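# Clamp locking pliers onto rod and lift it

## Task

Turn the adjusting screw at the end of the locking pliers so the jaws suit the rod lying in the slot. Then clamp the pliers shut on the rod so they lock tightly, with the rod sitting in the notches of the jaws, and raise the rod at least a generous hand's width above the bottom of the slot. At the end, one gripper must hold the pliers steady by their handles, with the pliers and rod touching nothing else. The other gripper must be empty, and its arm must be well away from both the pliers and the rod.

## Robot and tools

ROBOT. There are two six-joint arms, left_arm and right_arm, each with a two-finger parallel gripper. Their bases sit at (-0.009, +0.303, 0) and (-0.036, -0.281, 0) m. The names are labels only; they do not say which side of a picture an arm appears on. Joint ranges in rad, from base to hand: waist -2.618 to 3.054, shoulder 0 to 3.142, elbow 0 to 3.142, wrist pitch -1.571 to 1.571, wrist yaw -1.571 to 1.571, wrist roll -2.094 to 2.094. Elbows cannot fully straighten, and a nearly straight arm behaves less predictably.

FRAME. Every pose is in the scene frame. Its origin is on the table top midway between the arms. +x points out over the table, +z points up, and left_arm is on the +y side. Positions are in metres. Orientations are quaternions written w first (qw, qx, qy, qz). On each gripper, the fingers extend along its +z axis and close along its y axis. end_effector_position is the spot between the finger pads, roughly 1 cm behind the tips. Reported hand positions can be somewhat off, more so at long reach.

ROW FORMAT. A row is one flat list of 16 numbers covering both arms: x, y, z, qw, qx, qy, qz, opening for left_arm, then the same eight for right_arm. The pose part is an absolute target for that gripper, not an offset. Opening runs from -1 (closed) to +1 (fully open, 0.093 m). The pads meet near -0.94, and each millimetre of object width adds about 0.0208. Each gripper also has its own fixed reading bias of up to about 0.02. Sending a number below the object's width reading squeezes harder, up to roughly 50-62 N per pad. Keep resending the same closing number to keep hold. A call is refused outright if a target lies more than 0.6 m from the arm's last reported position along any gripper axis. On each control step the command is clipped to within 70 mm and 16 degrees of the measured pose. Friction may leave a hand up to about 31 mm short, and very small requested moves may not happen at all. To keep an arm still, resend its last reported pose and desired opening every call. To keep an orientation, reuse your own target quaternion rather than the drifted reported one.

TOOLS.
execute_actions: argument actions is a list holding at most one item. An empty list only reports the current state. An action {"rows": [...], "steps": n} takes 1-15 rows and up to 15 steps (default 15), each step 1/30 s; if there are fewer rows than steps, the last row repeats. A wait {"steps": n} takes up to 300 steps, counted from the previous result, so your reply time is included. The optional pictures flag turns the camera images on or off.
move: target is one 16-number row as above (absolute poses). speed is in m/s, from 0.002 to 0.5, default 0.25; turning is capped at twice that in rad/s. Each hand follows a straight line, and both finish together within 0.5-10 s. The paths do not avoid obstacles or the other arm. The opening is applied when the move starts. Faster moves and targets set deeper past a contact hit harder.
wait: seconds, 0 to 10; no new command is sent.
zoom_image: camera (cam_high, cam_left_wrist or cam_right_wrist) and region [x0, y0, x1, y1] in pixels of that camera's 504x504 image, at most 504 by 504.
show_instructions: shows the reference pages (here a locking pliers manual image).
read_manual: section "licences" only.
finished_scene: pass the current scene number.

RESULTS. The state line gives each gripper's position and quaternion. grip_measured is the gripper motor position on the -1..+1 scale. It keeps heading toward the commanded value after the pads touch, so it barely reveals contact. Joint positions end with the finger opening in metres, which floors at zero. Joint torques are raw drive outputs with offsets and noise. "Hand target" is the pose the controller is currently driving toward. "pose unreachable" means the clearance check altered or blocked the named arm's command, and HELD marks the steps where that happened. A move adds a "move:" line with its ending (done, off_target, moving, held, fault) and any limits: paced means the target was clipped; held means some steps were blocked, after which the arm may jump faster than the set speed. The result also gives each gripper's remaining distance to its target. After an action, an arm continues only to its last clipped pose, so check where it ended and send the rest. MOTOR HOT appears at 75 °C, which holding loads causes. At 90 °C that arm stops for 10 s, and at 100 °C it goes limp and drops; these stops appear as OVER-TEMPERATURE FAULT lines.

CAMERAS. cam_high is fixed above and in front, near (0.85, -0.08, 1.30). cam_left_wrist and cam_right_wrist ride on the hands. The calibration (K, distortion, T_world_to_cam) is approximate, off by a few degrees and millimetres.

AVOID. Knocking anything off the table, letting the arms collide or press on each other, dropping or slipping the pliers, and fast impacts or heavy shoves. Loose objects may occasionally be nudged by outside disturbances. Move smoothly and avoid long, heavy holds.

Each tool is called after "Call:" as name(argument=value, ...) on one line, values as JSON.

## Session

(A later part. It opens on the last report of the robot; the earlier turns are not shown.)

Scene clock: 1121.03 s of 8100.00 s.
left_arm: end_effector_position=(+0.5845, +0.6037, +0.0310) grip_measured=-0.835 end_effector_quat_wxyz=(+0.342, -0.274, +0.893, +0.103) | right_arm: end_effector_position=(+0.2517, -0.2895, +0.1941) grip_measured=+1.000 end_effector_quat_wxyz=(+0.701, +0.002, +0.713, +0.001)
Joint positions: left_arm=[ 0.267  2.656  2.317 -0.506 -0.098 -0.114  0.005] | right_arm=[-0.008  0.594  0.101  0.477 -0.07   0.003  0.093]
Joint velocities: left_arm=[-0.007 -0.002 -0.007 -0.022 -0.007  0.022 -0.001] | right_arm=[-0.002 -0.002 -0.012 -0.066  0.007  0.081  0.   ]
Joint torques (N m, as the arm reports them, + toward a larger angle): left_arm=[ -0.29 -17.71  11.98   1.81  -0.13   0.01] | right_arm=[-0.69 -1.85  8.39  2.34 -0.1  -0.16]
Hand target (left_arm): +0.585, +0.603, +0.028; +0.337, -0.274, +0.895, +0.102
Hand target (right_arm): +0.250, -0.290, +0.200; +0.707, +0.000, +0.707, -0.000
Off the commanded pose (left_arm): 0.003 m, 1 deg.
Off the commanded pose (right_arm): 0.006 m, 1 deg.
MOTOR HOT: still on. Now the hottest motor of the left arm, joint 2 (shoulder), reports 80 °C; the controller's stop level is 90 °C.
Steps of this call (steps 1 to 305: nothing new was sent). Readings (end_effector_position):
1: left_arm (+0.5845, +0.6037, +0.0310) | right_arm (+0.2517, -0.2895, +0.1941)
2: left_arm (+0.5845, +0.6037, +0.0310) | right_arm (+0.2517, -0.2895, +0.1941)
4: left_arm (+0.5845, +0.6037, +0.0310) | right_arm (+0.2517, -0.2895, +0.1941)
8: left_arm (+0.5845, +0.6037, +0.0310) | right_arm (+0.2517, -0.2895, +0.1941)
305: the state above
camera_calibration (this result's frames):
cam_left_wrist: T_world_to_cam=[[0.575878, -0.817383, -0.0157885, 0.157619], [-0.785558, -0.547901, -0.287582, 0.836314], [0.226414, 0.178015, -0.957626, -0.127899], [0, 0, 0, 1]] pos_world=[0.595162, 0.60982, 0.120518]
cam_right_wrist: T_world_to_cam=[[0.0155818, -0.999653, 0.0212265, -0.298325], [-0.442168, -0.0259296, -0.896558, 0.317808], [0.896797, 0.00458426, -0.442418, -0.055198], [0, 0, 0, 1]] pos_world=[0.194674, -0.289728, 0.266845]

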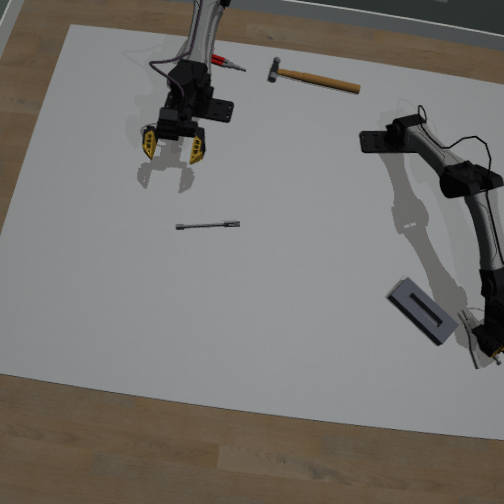

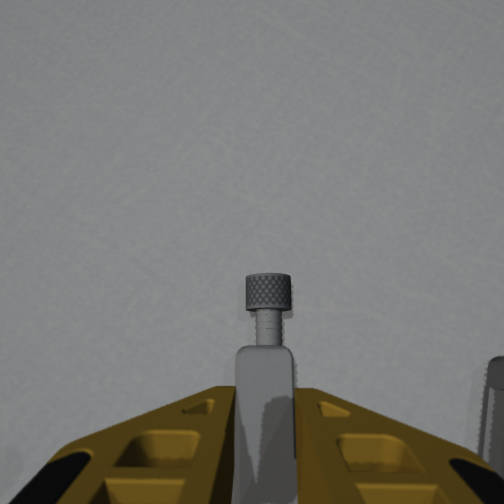

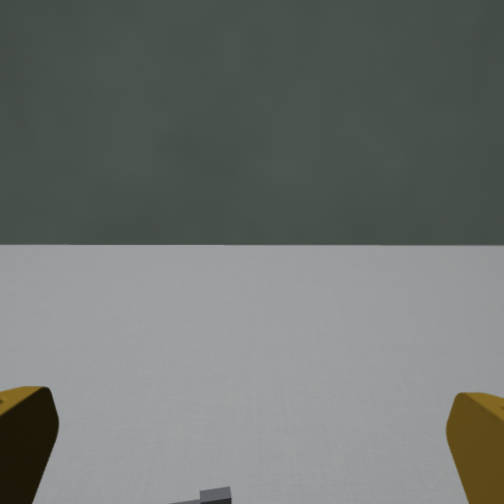

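Call:
move(target=[0.56,0.585,0.13,0.342,-0.274,0.893,0.103,-0.9,0.25,-0.29,0.2,0.707,0,0.707,0,1], speed=0.12)

Call:
move(target=[0.40,0.30,0.13,0.342,-0.274,0.893,0.103,-0.9,0.25,-0.29,0.2,0.707,0,0.707,0,1], speed=0.15)

Scene clock: 1124.70 s of 8100.00 s.
left_arm: end_effector_position=(+0.5551, +0.5902, +0.1166) grip_measured=-0.835 end_effector_quat_wxyz=(+0.329, -0.275, +0.898, +0.102) | right_arm: end_effector_position=(+0.2517, -0.2895, +0.1941) grip_measured=+1.000 end_effector_quat_wxyz=(+0.701, +0.002, +0.713, +0.001)
Joint positions: left_arm=[ 0.267  2.466  2.317 -0.724 -0.1   -0.114  0.005] | right_arm=[-0.008  0.594  0.101  0.477 -0.07   0.003  0.093]
Joint velocities: left_arm=[-0.017 -0.002 -0.022 -0.007 -0.007  0.007  0.001] | right_arm=[ 0.007  0.007 -0.007 -0.022 -0.051  0.007  0.   ]
Joint torques (N m, as the arm reports them, + toward a larger angle): left_arm=[ -1.25 -19.72   9.66   2.03  -0.17  -0.08] | right_arm=[-0.66 -1.82  8.43  2.34 -0.11 -0.17]
Hand target (left_arm): +0.559, +0.584, +0.130; +0.342, -0.274, +0.893, +0.102
Hand target (right_arm): +0.250, -0.290, +0.200; +0.707, +0.000, +0.707, -0.000
Off the commanded pose (left_arm): 0.015 m, 2 deg.
Off the commanded pose (right_arm): 0.006 m, 1 deg.
MOTOR HOT: still on. Now the hottest motor of the left arm, joint 2 (shoulder), reports 82 °C; the controller's stop level is 90 °C.
move: off_target (left_arm)
camera_calibration (this result's frames):
cam_left_wrist: T_world_to_cam=[[0.576855, -0.816553, -0.0219057, 0.164504], [-0.791557, -0.552174, -0.261804, 0.833234], [0.201681, 0.168362, -0.964873, -0.0165861], [0, 0, 0, 1]] pos_world=[0.568003, 0.597209, 0.205744]
cam_right_wrist: T_world_to_cam=[[0.0155818, -0.999653, 0.0212265, -0.298325], [-0.442168, -0.0259296, -0.896558, 0.317808], [0.896797, 0.00458426, -0.442418, -0.055198], [0, 0, 0, 1]] pos_world=[0.194674, -0.289728, 0.266845]

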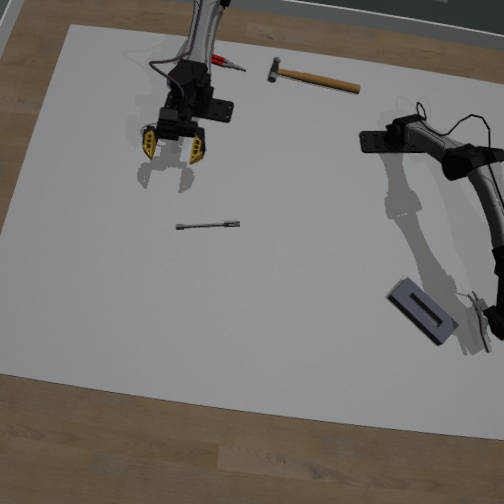

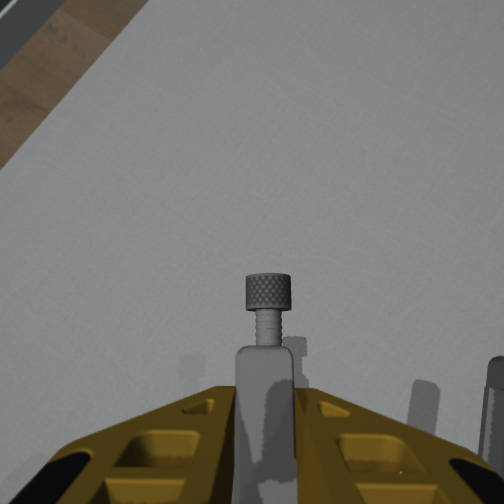

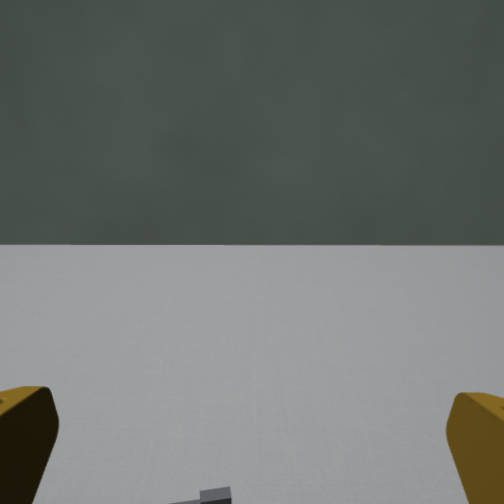

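Scene clock: 1127.43 s of 8100.00 s.
left_arm: end_effector_position=(+0.4088, +0.2925, +0.1249) grip_measured=-0.835 end_effector_quat_wxyz=(+0.334, -0.271, +0.898, +0.091) | right_arm: end_effector_position=(+0.2517, -0.2895, +0.1941) grip_measured=+1.000 end_effector_quat_wxyz=(+0.701, +0.002, +0.713, +0.001)
Joint positions: left_arm=[-0.386  1.678  1.197 -0.538 -0.469 -0.659  0.005] | right_arm=[-0.008  0.594  0.101  0.477 -0.07   0.003  0.093]
Joint velocities: left_arm=[-0.007 -0.012  0.007 -0.037 -0.051 -0.007  0.   ] | right_arm=[ 0.022  0.012 -0.002  0.022  0.007 -0.081  0.   ]
Joint torques (N m, as the arm reports them, + toward a larger angle): left_arm=[ -0.48 -11.71   7.3    1.65  -0.56  -0.1 ] | right_arm=[-0.66 -1.83  8.37  2.33 -0.1  -0.18]
Hand target (left_arm): +0.404, +0.295, +0.127; +0.339, -0.278, +0.894, +0.093
Hand target (right_arm): +0.250, -0.290, +0.200; +0.707, +0.000, +0.707, -0.000
Off the commanded pose (left_arm): 0.013 m, 2 deg.
Off the commanded pose (right_arm): 0.006 m, 1 deg.
MOTOR HOT: still on. Now the hottest motor of the left arm, joint 2 (shoulder), reports 82 °C; the controller's stop level is 90 °C.
move: off_target (left_arm)
camera_calibration (this result's frames):
cam_left_wrist: T_world_to_cam=[[0.563635, -0.826022, -0.00187336, 0.0116918], [-0.79669, -0.54302, -0.265357, 0.555186], [0.218173, 0.151057, -0.964148, 0.0693385], [0, 0, 0, 1]] pos_world=[0.420593, 0.30066, 0.214197]
cam_right_wrist: T_world_to_cam=[[0.0155818, -0.999653, 0.0212265, -0.298325], [-0.442168, -0.0259296, -0.896558, 0.317808], [0.896797, 0.00458426, -0.442418, -0.055198], [0, 0, 0, 1]] pos_world=[0.194674, -0.289728, 0.266845]

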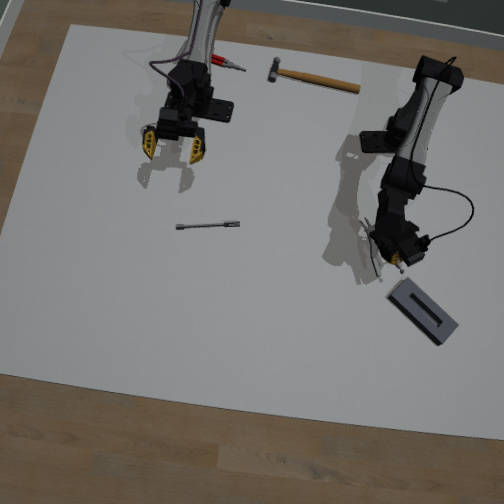

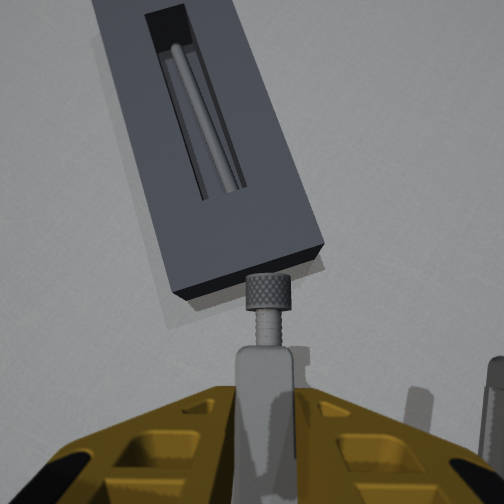

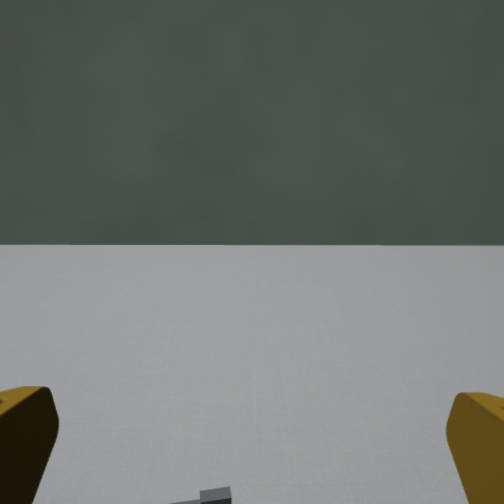

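Call:
move(target=[0.38,0.23,0.08,0.342,0,0.94,0,-0.9,0.25,-0.29,0.2,0.707,0,0.707,0,1], speed=0.15)

Call:
move(target=[0.38,0.23,0.022,0.342,0,0.94,0,-0.9,0.25,-0.29,0.2,0.707,0,0.707,0,1], speed=0.04)

Scene clock: 1137.83 s of 8100.00 s.
left_arm: end_effector_position=(+0.3816, +0.2337, +0.0754) grip_measured=-0.834 end_effector_quat_wxyz=(+0.329, -0.007, +0.944, +0.007) | right_arm: end_effector_position=(+0.2517, -0.2895, +0.1941) grip_measured=+1.000 end_effector_quat_wxyz=(+0.701, +0.002, +0.713, +0.001)
Joint positions: left_arm=[-0.426  1.584  0.886 -0.221 -0.171 -0.206  0.005] | right_arm=[-0.008  0.594  0.101  0.477 -0.07   0.003  0.093]
Joint velocities: left_arm=[-0.002 -0.007 -0.002  0.081 -0.022 -0.022 -0.001] | right_arm=[-0.012  0.022 -0.002 -0.037 -0.081 -0.037  0.   ]
Joint torques (N m, as the arm reports them, + toward a larger angle): left_arm=[ -0.98 -10.46   6.92   2.14  -0.15   0.11] | right_arm=[-0.67 -1.83  8.38  2.33 -0.1  -0.16]
Hand target (left_arm): +0.381, +0.229, +0.081; +0.343, +0.000, +0.939, +0.000
Hand target (right_arm): +0.250, -0.290, +0.200; +0.707, +0.000, +0.707, -0.000
Off the commanded pose (left_arm): 0.006 m, 2 deg.
Off the commanded pose (right_arm): 0.006 m, 1 deg.
MOTOR HOT: still on. Now the hottest motor of the left arm, joint 2 (shoulder), reports 80 °C; the controller's stop level is 90 °C.
move: done
camera_calibration (this result's frames):
cam_left_wrist: T_world_to_cam=[[0.0370604, -0.998925, -0.0278537, 0.221628], [-0.972635, -0.0296596, -0.230437, 0.432902], [0.229363, 0.0356316, -0.972689, 0.059745], [0, 0, 0, 1]] pos_world=[0.399138, 0.232101, 0.164043]
cam_right_wrist: T_world_to_cam=[[0.0155818, -0.999653, 0.0212265, -0.298325], [-0.442168, -0.0259296, -0.896558, 0.317808], [0.896797, 0.00458426, -0.442418, -0.055198], [0, 0, 0, 1]] pos_world=[0.194674, -0.289728, 0.266845]

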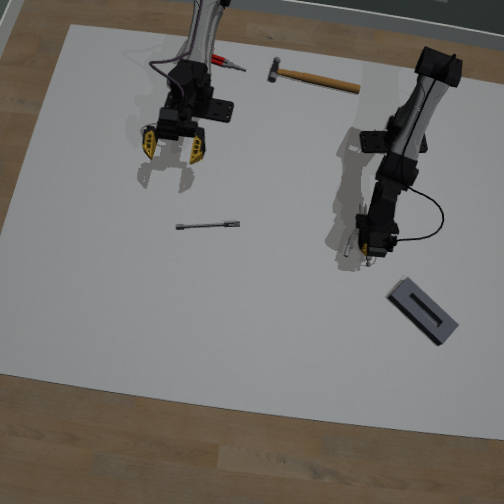

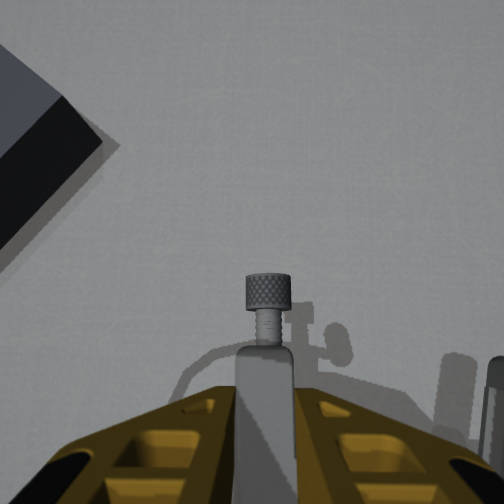

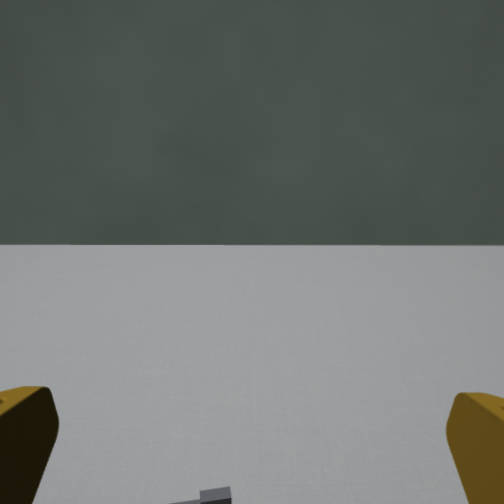

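Scene clock: 1139.70 s of 8100.00 s.
left_arm: end_effector_position=(+0.3834, +0.2328, +0.0279) grip_measured=-0.834 end_effector_quat_wxyz=(+0.342, -0.007, +0.940, +0.003) | right_arm: end_effector_position=(+0.2517, -0.2895, +0.1941) grip_measured=+1.000 end_effector_quat_wxyz=(+0.701, +0.002, +0.713, +0.001)
Joint positions: left_arm=[-0.426  1.694  0.761  0.042 -0.169 -0.205  0.005] | right_arm=[-0.008  0.594  0.101  0.477 -0.07   0.003  0.093]
Joint velocities: left_arm=[-0.002  0.007  0.002  0.037 -0.007 -0.037 -0.001] | right_arm=[-0.002 -0.017 -0.007  0.007 -0.007  0.022  0.   ]
Joint torques (N m, as the arm reports them, + toward a larger angle): left_arm=[-0.89 -7.71  6.04  2.2  -0.12  0.12] | right_arm=[-0.71 -1.82  8.38  2.34 -0.11 -0.17]
Hand target (left_arm): +0.381, +0.230, +0.022; +0.342, -0.000, +0.940, +0.000
Hand target (right_arm): +0.250, -0.290, +0.200; +0.707, +0.000, +0.707, -0.000
Off the commanded pose (left_arm): 0.007 m, 1 deg.
Off the commanded pose (right_arm): 0.006 m, 1 deg.
MOTOR HOT: still on. Now the hottest motor of the left arm, joint 2 (shoulder), reports 79 °C; the controller's stop level is 90 °C.
move: done
camera_calibration (this result's frames):
cam_left_wrist: T_world_to_cam=[[0.0348492, -0.999213, -0.0189709, 0.219994], [-0.966287, -0.0288434, -0.255847, 0.421748], [0.255098, 0.0272474, -0.966531, 0.00505716], [0, 0, 0, 1]] pos_world=[0.398572, 0.231848, 0.116964]
cam_right_wrist: T_world_to_cam=[[0.0155818, -0.999653, 0.0212265, -0.298325], [-0.442168, -0.0259296, -0.896558, 0.317808], [0.896797, 0.00458426, -0.442418, -0.055198], [0, 0, 0, 1]] pos_world=[0.194674, -0.289728, 0.266845]

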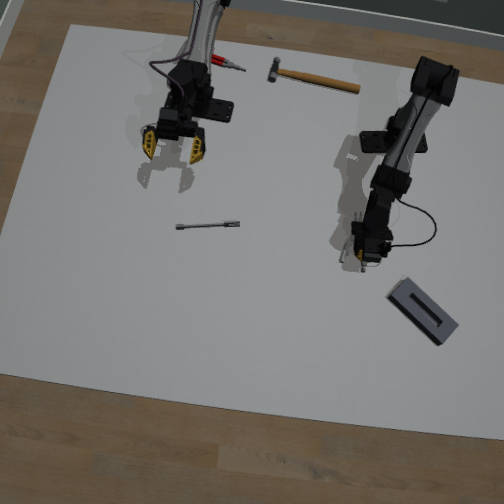

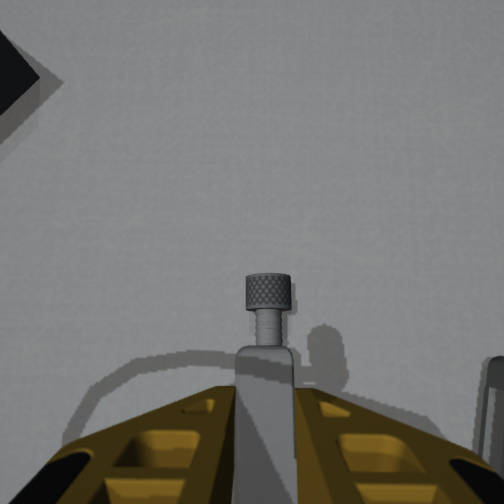

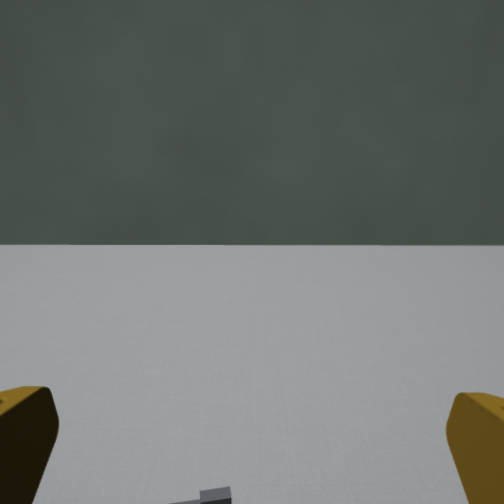

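Call:
execute_actions(actions=[{"rows":[[0.38,0.23,0.022,0.342,0,0.94,0,-0.5,0.25,-0.29,0.2,0.707,0,0.707,0,1]],"steps":12}], pictures=false)

Call:
move(target=[0.376,0.232,0.026,0,0,1,0,-0.5,0.25,-0.29,0.2,0.707,0,0.707,0,1], speed=0.15)

Scene clock: 1143.63 s of 8100.00 s.
left_arm: end_effector_position=(+0.3866, +0.2319, +0.0306) grip_measured=-0.501 end_effector_quat_wxyz=(+0.350, -0.008, +0.937, +0.000) | right_arm: end_effector_position=(+0.2517, -0.2895, +0.1941) grip_measured=+1.000 end_effector_quat_wxyz=(+0.701, +0.002, +0.713, +0.001)
Joint positions: left_arm=[-0.426  1.694  0.761  0.06  -0.168 -0.204  0.021] | right_arm=[-0.008  0.594  0.101  0.477 -0.07   0.003  0.093]
Joint velocities: left_arm=[-0.002  0.002 -0.002  0.037  0.037  0.007 -0.003] | right_arm=[-0.007 -0.002 -0.002  0.007  0.022  0.037  0.   ]
Joint torques (N m, as the arm reports them, + toward a larger angle): left_arm=[-0.86 -8.02  6.    2.05 -0.13  0.15] | right_arm=[-0.62 -1.81  8.39  2.35 -0.11 -0.17]
Hand target (left_arm): +0.380, +0.230, +0.022; +0.342, -0.000, +0.940, +0.000
Hand target (right_arm): +0.250, -0.290, +0.200; +0.707, +0.000, +0.707, -0.000
Off the commanded pose (left_arm): 0.011 m, 1 deg.
Off the commanded pose (right_arm): 0.006 m, 1 deg.
MOTOR HOT: still on. Now the hottest motor of the left arm, joint 2 (shoulder), reports 77 °C; the controller's stop level is 90 °C.
Steps of this call (steps 1 to 106: nothing new was sent; steps 107 to 118: all 12 steps of this action). Readings (end_effector_position):
107: left_arm (+0.3836, +0.2326, +0.0280) | right_arm (+0.2517, -0.2895, +0.1941)
108: left_arm (+0.3840, +0.2325, +0.0284) | right_arm (+0.2517, -0.2895, +0.1941)
110: left_arm (+0.3852, +0.2322, +0.0294) | right_arm (+0.2517, -0.2895, +0.1941)
114: left_arm (+0.3863, +0.2320, +0.0303) | right_arm (+0.2517, -0.2895, +0.1941)
118: the state above

Scene clock: 1146.83 s of 8100.00 s.
left_arm: end_effector_position=(+0.3726, +0.2303, +0.0234) grip_measured=-0.501 end_effector_quat_wxyz=(+0.004, +0.001, +1.000, -0.002) | right_arm: end_effector_position=(+0.2517, -0.2895, +0.1941) grip_measured=+1.000 end_effector_quat_wxyz=(+0.701, +0.002, +0.713, +0.001)
Joint positions: left_arm=[-0.365  2.072  1.512 -1.003  0.002 -0.186  0.021] | right_arm=[-0.008  0.594  0.101  0.477 -0.07   0.003  0.093]
Joint velocities: left_arm=[ 0.007  0.012  0.007 -0.037  0.007 -0.081  0.001] | right_arm=[-0.002  0.017 -0.017 -0.081 -0.081  0.066  0.   ]
Joint torques (N m, as the arm reports them, + toward a larger angle): left_arm=[  0.39 -10.88  10.28   0.27  -0.02   0.18] | right_arm=[-0.69 -1.82  8.43  2.34 -0.1  -0.16]
Hand target (left_arm): +0.377, +0.232, +0.022; +0.001, +0.001, +1.000, -0.004
Hand target (right_arm): +0.250, -0.290, +0.200; +0.707, +0.000, +0.707, -0.000
Off the commanded pose (left_arm): 0.005 m, 1 deg.
Off the commanded pose (right_arm): 0.006 m, 1 deg.
MOTOR HOT: still on. Now the hottest motor of the left arm, joint 2 (shoulder), reports 76 °C; the controller's stop level is 90 °C.
move: done
camera_calibration (this result's frames):
cam_left_wrist: T_world_to_cam=[[0.000395133, -0.999715, -0.0238616, 0.230895], [-0.908386, -0.0103361, 0.418004, 0.368516], [-0.418132, 0.0215103, -0.908132, 0.254353], [0, 0, 0, 1]] pos_world=[0.441017, 0.229167, 0.0824537]
cam_right_wrist: T_world_to_cam=[[0.0155818, -0.999653, 0.0212265, -0.298325], [-0.442168, -0.0259296, -0.896558, 0.317808], [0.896797, 0.00458426, -0.442418, -0.055198], [0, 0, 0, 1]] pos_world=[0.194674, -0.289728, 0.266845]

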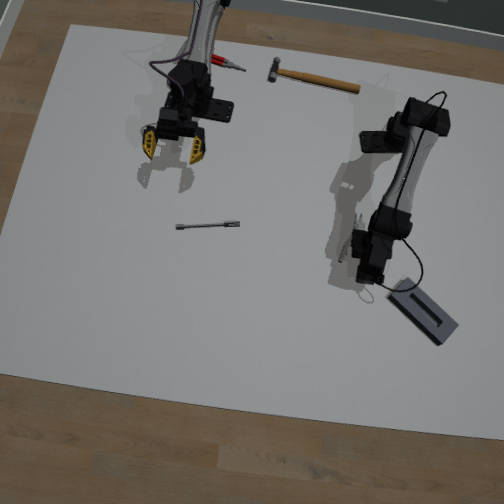

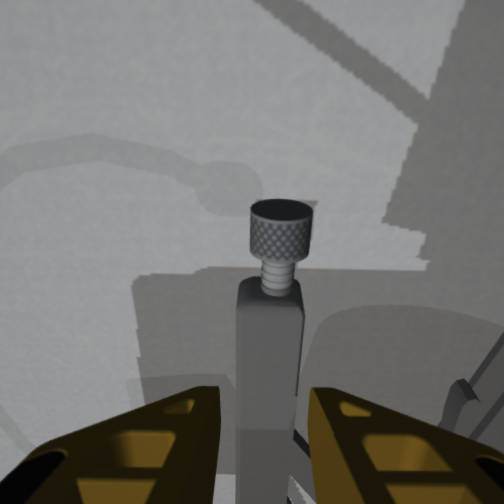

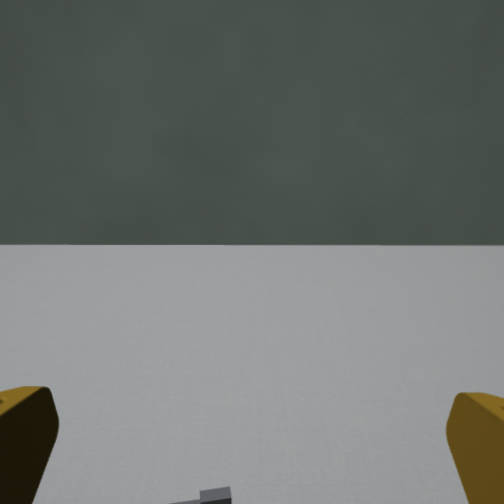

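Call:
move(target=[0.393,0.231,0.020,0,0,1,0,-0.5,0.25,-0.29,0.2,0.707,0,0.707,0,1], speed=0.03)

Scene clock: 1150.30 s of 8100.00 s.
left_arm: end_effector_position=(+0.3892, +0.2271, +0.0213) grip_measured=-0.501 end_effector_quat_wxyz=(+0.004, +0.001, +1.000, -0.002) | right_arm: end_effector_position=(+0.2517, -0.2895, +0.1941) grip_measured=+1.000 end_effector_quat_wxyz=(+0.701, +0.002, +0.713, +0.001)
Joint positions: left_arm=[-0.365  2.137  1.605 -1.03   0.002 -0.186  0.021] | right_arm=[-0.008  0.594  0.101  0.477 -0.07   0.003  0.093]
Joint velocities: left_arm=[ 0.002  0.007  0.007 -0.051 -0.007  0.007 -0.   ] | right_arm=[-0.012  0.017 -0.007 -0.037  0.037  0.007  0.   ]
Joint torques (N m, as the arm reports them, + toward a larger angle): left_arm=[  0.48 -11.5   10.34   0.27  -0.11   0.12] | right_arm=[-0.68 -1.77  8.42  2.33 -0.11 -0.17]
Hand target (left_arm): +0.393, +0.231, +0.020; +0.000, +0.000, +1.000, -0.000
Hand target (right_arm): +0.250, -0.290, +0.200; +0.707, +0.000, +0.707, -0.000
Off the commanded pose (left_arm): 0.006 m, 1 deg.
Off the commanded pose (right_arm): 0.006 m, 1 deg.
MOTOR HOT: still on. Now the hottest motor of the left arm, joint 2 (shoulder), reports 75 °C; the controller's stop level is 90 °C.
move: done
camera_calibration (this result's frames):
cam_left_wrist: T_world_to_cam=[[0.0000177963, -0.999726, -0.0234184, 0.227745], [-0.908517, -0.00980147, 0.417732, 0.384378], [-0.417847, 0.0212686, -0.908268, 0.259403], [0, 0, 0, 1]] pos_world=[0.457601, 0.225932, 0.0803737]
cam_right_wrist: T_world_to_cam=[[0.0155818, -0.999653, 0.0212265, -0.298325], [-0.442168, -0.0259296, -0.896558, 0.317808], [0.896797, 0.00458426, -0.442418, -0.055198], [0, 0, 0, 1]] pos_world=[0.194674, -0.289728, 0.266845]

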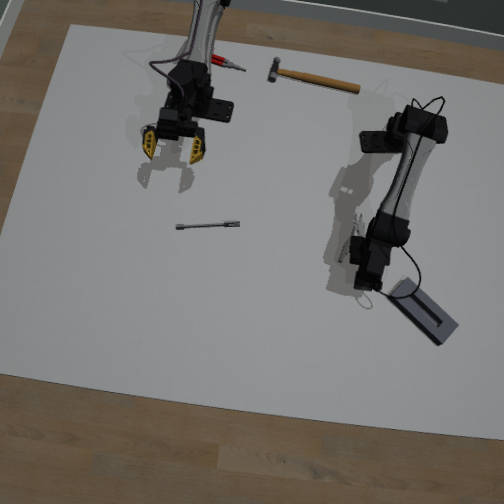

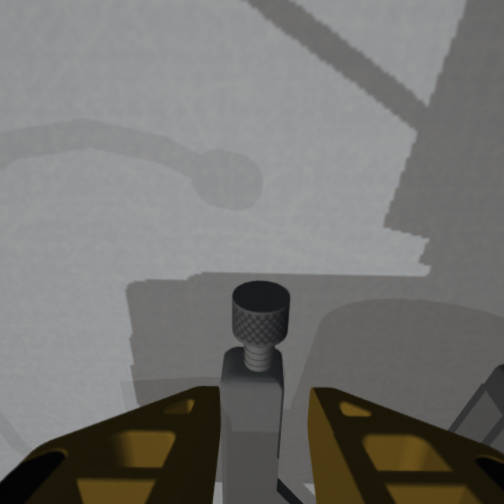

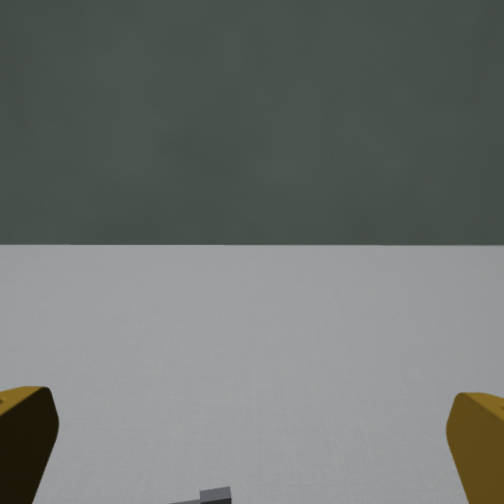

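Lower a bit and close.

Call:
move(target=[0.391,0.232,0.013,0,0,1,0,-0.5,0.25,-0.29,0.2,0.707,0,0.707,0,1], speed=0.02)

Call:
execute_actions(actions=[{"rows":[[0.391,0.232,0.015,0,0,1,0,-0.9,0.25,-0.29,0.2,0.707,0,0.707,0,1]],"steps":15}])

Scene clock: 1152.77 s of 8100.00 s.
left_arm: end_effector_position=(+0.3894, +0.2270, +0.0214) grip_measured=-0.501 end_effector_quat_wxyz=(+0.004, +0.002, +1.000, -0.002) | right_arm: end_effector_position=(+0.2517, -0.2895, +0.1941) grip_measured=+1.000 end_effector_quat_wxyz=(+0.701, +0.002, +0.713, +0.001)
Joint positions: left_arm=[-0.365  2.137  1.605 -1.03   0.002 -0.185  0.021] | right_arm=[-0.008  0.594  0.101  0.477 -0.07   0.003  0.093]
Joint velocities: left_arm=[ 0.007 -0.002 -0.007 -0.007 -0.007 -0.007  0.001] | right_arm=[-0.007 -0.022  0.007 -0.125 -0.11   0.051  0.   ]
Joint torques (N m, as the arm reports them, + toward a larger angle): left_arm=[  0.55 -11.53   7.61   0.53  -0.12   0.14] | right_arm=[-0.67 -1.83  8.37  2.33 -0.1  -0.17]
Hand target (left_arm): +0.391, +0.232, +0.013; -0.000, -0.000, +1.000, +0.000
Hand target (right_arm): +0.250, -0.290, +0.200; +0.707, +0.000, +0.707, -0.000
Off the commanded pose (left_arm): 0.010 m, 1 deg.
Off the commanded pose (right_arm): 0.006 m, 1 deg.
MOTOR HOT: still on. Now the hottest motor of the left arm, joint 2 (shoulder), reports 75 °C; the controller's stop level is 90 °C.
move: done
camera_calibration (this result's frames):
cam_left_wrist: T_world_to_cam=[[-0.000346027, -0.999729, -0.0232787, 0.227846], [-0.908834, -0.00939648, 0.417051, 0.384574], [-0.417157, 0.0213008, -0.908585, 0.259307], [0, 0, 0, 1]] pos_world=[0.457765, 0.225875, 0.080519]
cam_right_wrist: T_world_to_cam=[[0.0155818, -0.999653, 0.0212265, -0.298325], [-0.442168, -0.0259296, -0.896558, 0.317808], [0.896797, 0.00458426, -0.442418, -0.055198], [0, 0, 0, 1]] pos_world=[0.194674, -0.289728, 0.266845]

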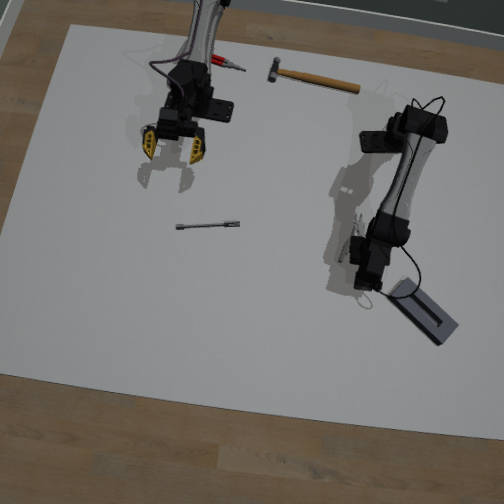

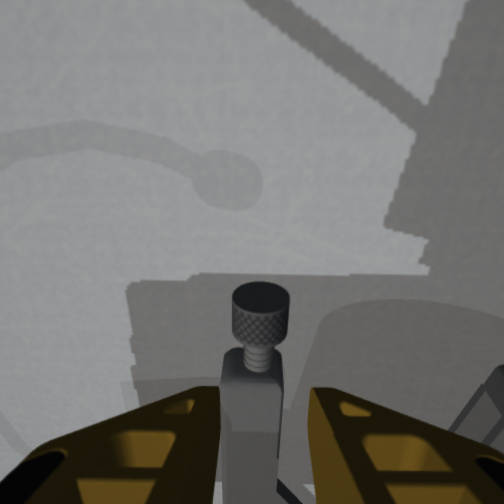

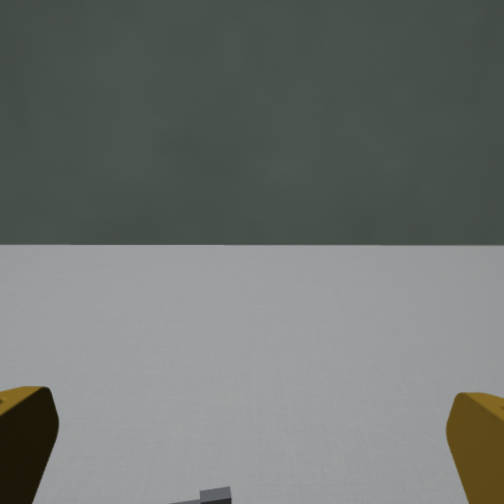

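Scene clock: 1153.27 s of 8100.00 s.
left_arm: end_effector_position=(+0.3899, +0.2279, +0.0214) grip_measured=-0.838 end_effector_quat_wxyz=(+0.005, +0.002, +1.000, -0.001) | right_arm: end_effector_position=(+0.2517, -0.2895, +0.1941) grip_measured=+1.000 end_effector_quat_wxyz=(+0.701, +0.002, +0.713, +0.001)
Joint positions: left_arm=[-0.363  2.137  1.605 -1.029  0.001 -0.183  0.005] | right_arm=[-0.008  0.594  0.101  0.477 -0.07   0.003  0.093]
Joint velocities: left_arm=[ 0.012  0.012  0.007 -0.007 -0.022  0.037 -0.001] | right_arm=[-0.022 -0.012 -0.007 -0.037  0.095 -0.007  0.   ]
Joint torques (N m, as the arm reports them, + toward a larger angle): left_arm=[  0.45 -11.72   8.15   0.45  -0.13   0.12] | right_arm=[-0.65 -1.85  8.4   2.34 -0.09 -0.16]
Hand target (left_arm): +0.391, +0.232, +0.015; +0.000, -0.000, +1.000, +0.000
Hand target (right_arm): +0.250, -0.290, +0.200; +0.707, +0.000, +0.707, -0.000
Off the commanded pose (left_arm): 0.008 m, 1 deg.
Off the commanded pose (right_arm): 0.006 m, 1 deg.
MOTOR HOT: still on. Now the hottest motor of the left arm, joint 2 (shoulder), reports 75 °C; the controller's stop level is 90 °C.
Steps of this call (steps 1 to 15: all 15 steps of this action). Readings (end_effector_position):
1: left_arm (+0.3896, +0.2274, +0.0214) | right_arm (+0.2517, -0.2895, +0.1941)
2: left_arm (+0.3896, +0.2274, +0.0214) | right_arm (+0.2517, -0.2895, +0.1941)
4: left_arm (+0.3898, +0.2276, +0.0214) | right_arm (+0.2517, -0.2895, +0.1941)
8: left_arm (+0.3899, +0.2279, +0.0214) | right_arm (+0.2517, -0.2895, +0.1941)
15: the state above
camera_calibration (this result's frames):
cam_left_wrist: T_world_to_cam=[[-0.000684037, -0.999707, -0.0242114, 0.22889], [-0.909398, -0.00944829, 0.415819, 0.385252], [-0.415926, 0.0223023, -0.909125, 0.258782], [0, 0, 0, 1]] pos_world=[0.458138, 0.226692, 0.0806123]
cam_right_wrist: T_world_to_cam=[[0.0155818, -0.999653, 0.0212265, -0.298325], [-0.442168, -0.0259296, -0.896558, 0.317808], [0.896797, 0.00458426, -0.442418, -0.055198], [0, 0, 0, 1]] pos_world=[0.194674, -0.289728, 0.266845]

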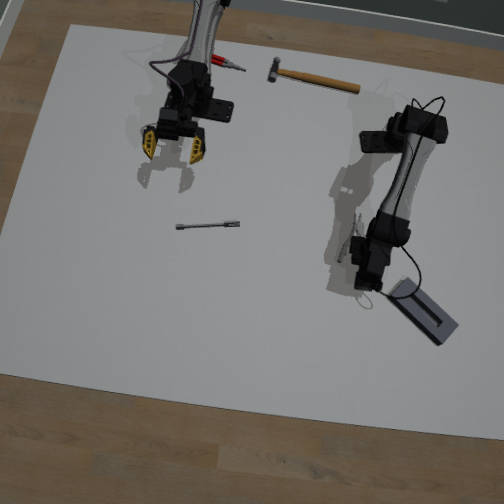

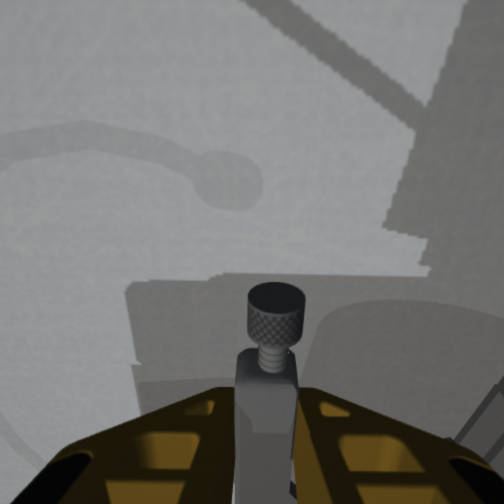

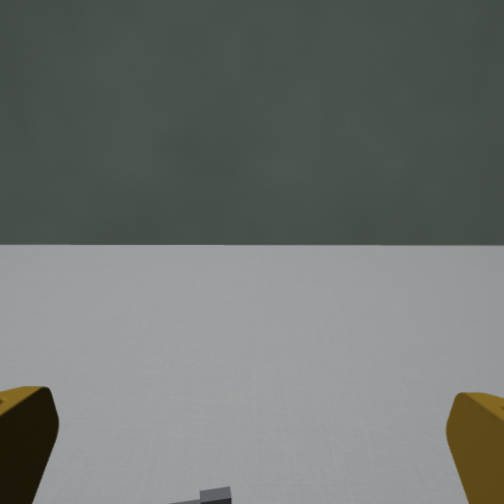

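Call:
move(target=[0.38,0.22,0.15,0,0,1,0,-0.9,0.25,-0.29,0.2,0.707,0,0.707,0,1], speed=0.12)

Call:
move(target=[0.365,0.185,0.150,0,0.857,0.515,0,-0.9,0.27,0.03,0.14,0.6564,-0.5300,0.4665,0.2655,1], speed=0.3)

Scene clock: 1157.50 s of 8100.00 s.
left_arm: end_effector_position=(+0.3786, +0.2238, +0.1399) grip_measured=-0.838 end_effector_quat_wxyz=(-0.007, -0.001, +1.000, +0.001) | right_arm: end_effector_position=(+0.2517, -0.2895, +0.1941) grip_measured=+1.000 end_effector_quat_wxyz=(+0.701, +0.002, +0.713, +0.001)
Joint positions: left_arm=[-0.379  2.083  1.997 -1.498  0.001 -0.204  0.005] | right_arm=[-0.008  0.594  0.101  0.477 -0.07   0.003  0.093]
Joint velocities: left_arm=[ 0.017 -0.002  0.002  0.007 -0.007 -0.007 -0.001] | right_arm=[-0.007 -0.017 -0.002  0.066  0.066 -0.007  0.   ]
Joint torques (N m, as the arm reports them, + toward a larger angle): left_arm=[ -0.98 -13.68  10.72   0.09  -0.06  -0.02] | right_arm=[-0.7  -1.83  8.41  2.34 -0.11 -0.17]
Hand target (left_arm): +0.378, +0.220, +0.150; +0.000, +0.000, +1.000, -0.001
Hand target (right_arm): +0.250, -0.290, +0.200; +0.707, +0.000, +0.707, -0.000
Off the commanded pose (left_arm): 0.011 m, 1 deg.
Off the commanded pose (right_arm): 0.006 m, 1 deg.
MOTOR HOT: still on. Now the hottest motor of the left arm, joint 2 (shoulder), reports 75 °C; the controller's stop level is 90 °C.
move: off_target (left_arm)
camera_calibration (this result's frames):
cam_left_wrist: T_world_to_cam=[[0.00365593, -0.999566, -0.0292209, 0.226676], [-0.89947, -0.0160558, 0.436688, 0.320505], [-0.436967, 0.0246868, -0.899139, 0.367956], [0, 0, 0, 1]] pos_world=[0.44824, 0.22264, 0.197506]
cam_right_wrist: T_world_to_cam=[[0.0155818, -0.999653, 0.0212265, -0.298325], [-0.442168, -0.0259296, -0.896558, 0.317808], [0.896797, 0.00458426, -0.442418, -0.055198], [0, 0, 0, 1]] pos_world=[0.194674, -0.289728, 0.266845]

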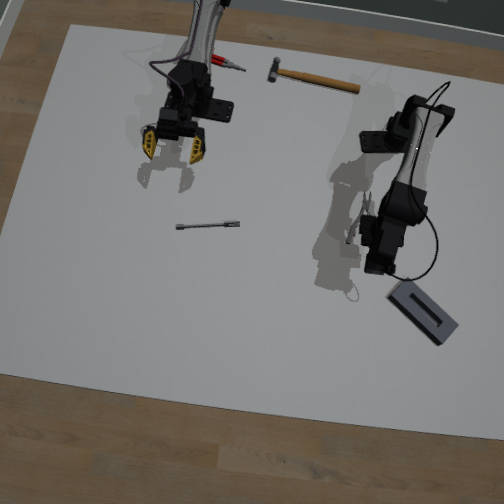

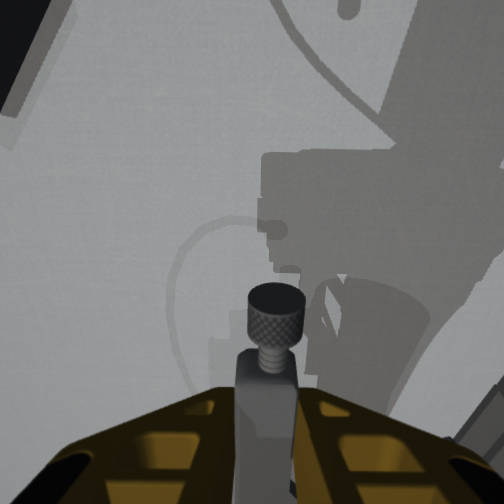

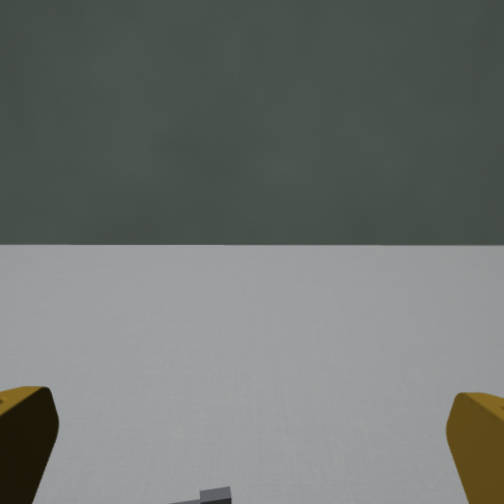

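Scene clock: 1161.53 s of 8100.00 s.
left_arm: end_effector_position=(+0.3690, +0.1863, +0.1399) grip_measured=-0.840 end_effector_quat_wxyz=(-0.003, +0.852, +0.523, -0.006) | right_arm: end_effector_position=(+0.2651, +0.0254, +0.1415) grip_measured=+1.000 end_effector_quat_wxyz=(+0.660, -0.527, +0.469, +0.259)
Joint positions: left_arm=[-0.475  2.083  1.997 -1.498  0.005  1.742  0.005] | right_arm=[ 0.611  1.869  0.522  1.353 -0.669 -0.465  0.093]
Joint velocities: left_arm=[-0.002 -0.002  0.012  0.022 -0.066  0.022  0.001] | right_arm=[-0.002  0.017  0.032  0.066 -0.066 -0.007  0.   ]
Joint torques (N m, as the arm reports them, + toward a larger angle): left_arm=[ -1.   -14.95   8.55   0.02  -0.02   0.18] | right_arm=[ 0.3  -6.58  6.4   2.07 -0.14 -0.19]
Hand target (left_arm): +0.365, +0.184, +0.150; +0.001, +0.857, +0.515, -0.001
Hand target (right_arm): +0.266, +0.031, +0.140; +0.657, -0.533, +0.464, +0.262
Off the commanded pose (left_arm): 0.011 m, 1 deg.
Off the commanded pose (right_arm): 0.007 m, 1 deg.
MOTOR HOT: still on. Now the hottest motor of the left arm, joint 2 (shoulder), reports 76 °C; the controller's stop level is 90 °C.
move: off_target (left_arm)
camera_calibration (this result's frames):
cam_left_wrist: T_world_to_cam=[[-0.892976, 0.449855, -0.0149684, 0.248007], [0.402968, 0.813836, 0.418673, -0.32145], [0.200524, 0.367833, -0.908014, 0.0667556], [0, 0, 0, 1]] pos_world=[0.337612, 0.125485, 0.19891]
cam_right_wrist: T_world_to_cam=[[0.830303, -0.291778, 0.474828, -0.280731], [0.261883, -0.547805, -0.794561, 0.0969171], [0.491949, 0.784076, -0.378433, -0.0134402], [0, 0, 0, 1]] pos_world=[0.214323, -0.0182815, 0.205219]

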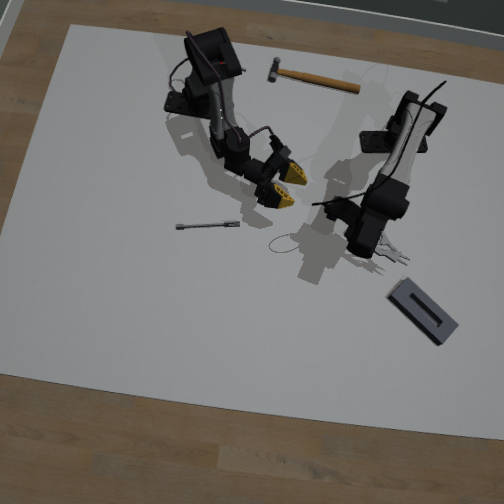

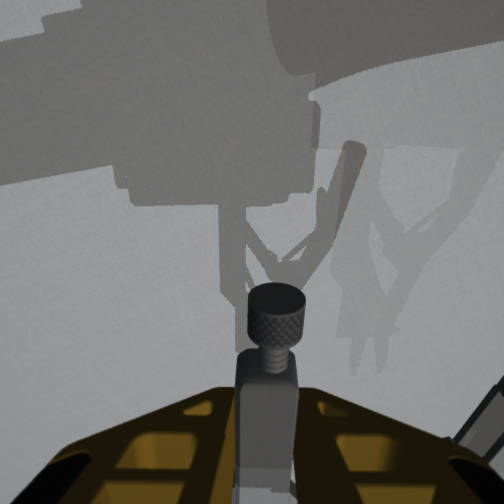

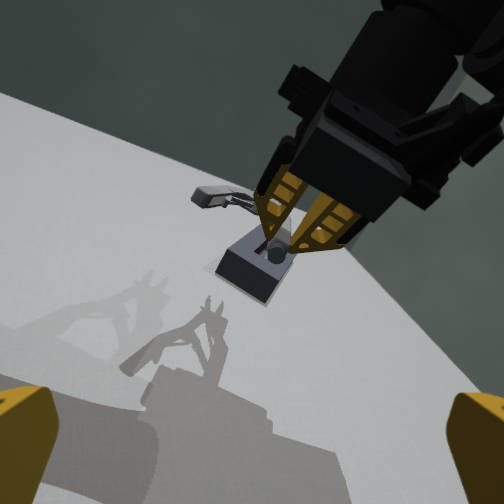

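Call:
move(target=[0.365,0.185,0.150,0,0.857,0.515,0,-0.9,0.317,0.116,0.128,0.7069,-0.6329,0.3155,-0.0185,-0.3], speed=0.1)

Scene clock: 1177.83 s of 8100.00 s.
left_arm: end_effector_position=(+0.3689, +0.1861, +0.1399) grip_measured=-0.840 end_effector_quat_wxyz=(-0.003, +0.853, +0.522, -0.007) | right_arm: end_effector_position=(+0.3136, +0.1114, +0.1280) grip_measured=-0.299 end_effector_quat_wxyz=(+0.707, -0.632, +0.317, -0.015)
Joint positions: left_arm=[-0.475  2.083  1.997 -1.498  0.006  1.745  0.005] | right_arm=[ 0.795  2.105  0.862  1.241 -0.351 -1.127  0.031]
Joint velocities: left_arm=[ 0.002 -0.002  0.002 -0.037 -0.022 -0.051 -0.001] | right_arm=[ 0.002  0.007 -0.012 -0.066 -0.051 -0.022 -0.001]
Joint torques (N m, as the arm reports them, + toward a larger angle): left_arm=[ -0.9  -15.15   8.34   0.04  -0.12   0.12] | right_arm=[ 0.32 -9.47  7.09  2.25 -0.04 -0.18]
Hand target (left_arm): +0.365, +0.185, +0.150; +0.000, +0.857, +0.515, -0.000
Hand target (right_arm): +0.316, +0.116, +0.127; +0.706, -0.634, +0.315, -0.020
Off the commanded pose (left_arm): 0.011 m, 1 deg.
Off the commanded pose (right_arm): 0.006 m, 0 deg.
MOTOR HOT: still on. Now the hottest motor of the left arm, joint 2 (shoulder), reports 78 °C; the controller's stop level is 90 °C.
move: off_target (left_arm)
camera_calibration (this result's frames):
cam_left_wrist: T_world_to_cam=[[-0.891788, 0.452197, -0.0152465, 0.247215], [0.40531, 0.813391, 0.417276, -0.321805], [0.201092, 0.365942, -0.908652, 0.0670941], [0, 0, 0, 1]] pos_world=[0.337402, 0.125411, 0.199016]
cam_right_wrist: T_world_to_cam=[[0.366426, -0.175673, 0.913713, -0.213174], [0.532625, -0.765597, -0.360794, 0.0044241], [0.762917, 0.61887, -0.186967, -0.200887], [0, 0, 0, 1]] pos_world=[0.229016, 0.0902615, 0.158816]

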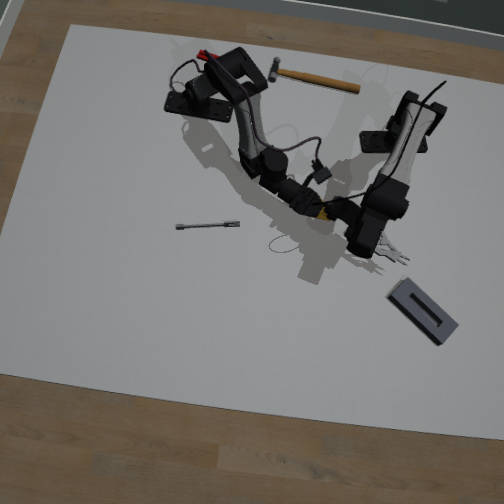

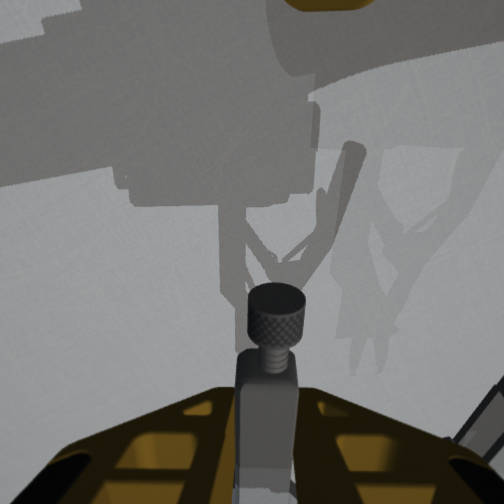

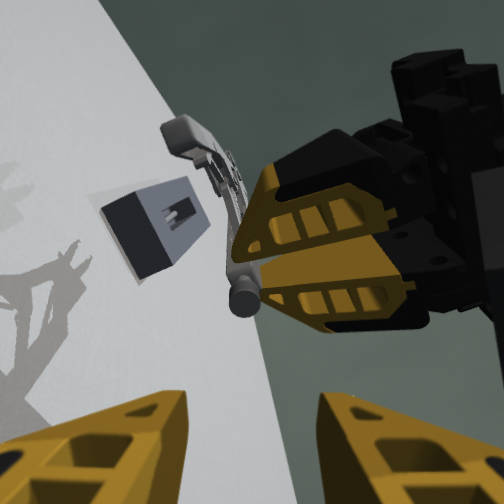

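Call:
move(target=[0.367,0.185,0.141,0,0.857,0.515,0,-0.9,0.331,0.140,0.126,0.7069,-0.6329,0.3155,-0.0185,-0.3], speed=0.04)

Scene clock: 1182.27 s of 8100.00 s.
left_arm: end_effector_position=(+0.3715, +0.1851, +0.1399) grip_measured=-0.840 end_effector_quat_wxyz=(+0.002, +0.853, +0.522, -0.003) | right_arm: end_effector_position=(+0.3290, +0.1351, +0.1273) grip_measured=-0.299 end_effector_quat_wxyz=(+0.708, -0.632, +0.316, -0.017)
Joint positions: left_arm=[-0.475  2.083  1.997 -1.486  0.007  1.745  0.005] | right_arm=[ 0.814  2.174  0.989  1.188 -0.331 -1.13   0.031]
Joint velocities: left_arm=[-0.007 -0.012 -0.002 -0.051 -0.095 -0.007  0.   ] | right_arm=[-0.017  0.007 -0.007  0.007  0.007 -0.022 -0.001]
Joint torques (N m, as the arm reports them, + toward a larger angle): left_arm=[ -0.83 -14.82   5.45   0.31  -0.09   0.12] | right_arm=[  0.4  -10.37   7.42   2.26   0.04  -0.13]
Hand target (left_arm): +0.367, +0.185, +0.141; -0.000, +0.857, +0.515, -0.000
Hand target (right_arm): +0.331, +0.140, +0.126; +0.707, -0.633, +0.315, -0.019
Off the commanded pose (left_arm): 0.005 m, 1 deg.
Off the commanded pose (right_arm): 0.005 m, 0 deg.
MOTOR HOT: still on. Now the hottest motor of the left arm, joint 2 (shoulder), reports 79 °C; the controller's stop level is 90 °C.
move: done
camera_calibration (this result's frames):
cam_left_wrist: T_world_to_cam=[[-0.891221, 0.452786, -0.0266569, 0.251246], [0.401449, 0.814799, 0.41826, -0.321057], [0.211102, 0.362061, -0.907936, 0.0637933], [0, 0, 0, 1]] pos_world=[0.339337, 0.124739, 0.198903]
cam_right_wrist: T_world_to_cam=[[0.361574, -0.17718, 0.915353, -0.212371], [0.533895, -0.765522, -0.359072, 0.0134891], [0.764343, 0.618534, -0.182198, -0.228511], [0, 0, 0, 1]] pos_world=[0.244247, 0.11404, 0.157604]

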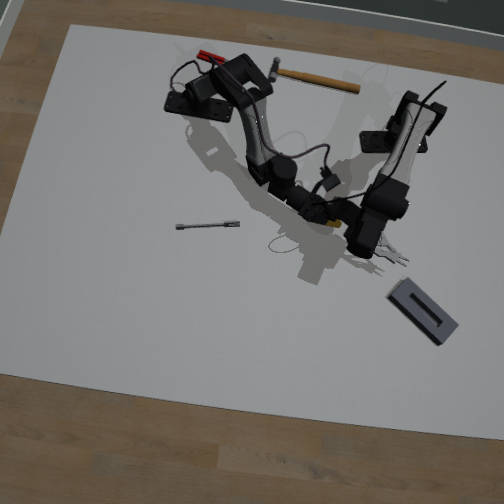

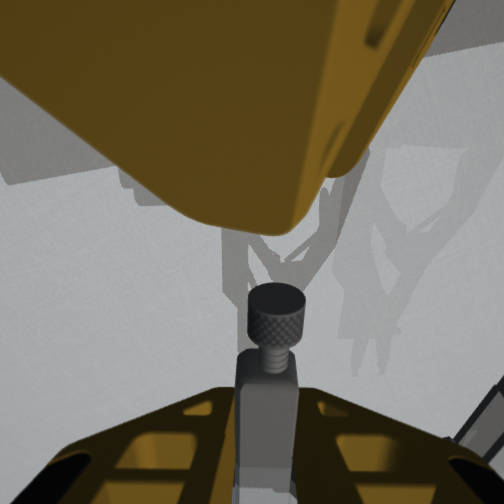

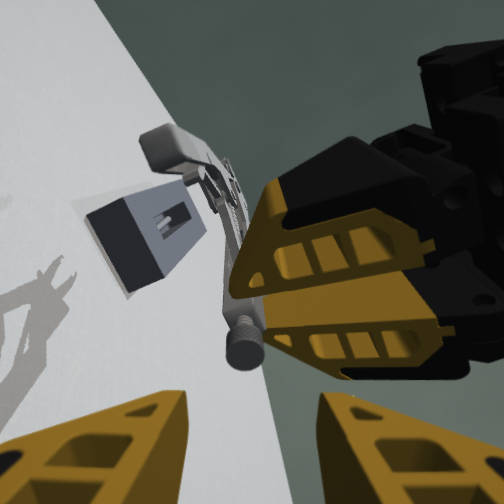

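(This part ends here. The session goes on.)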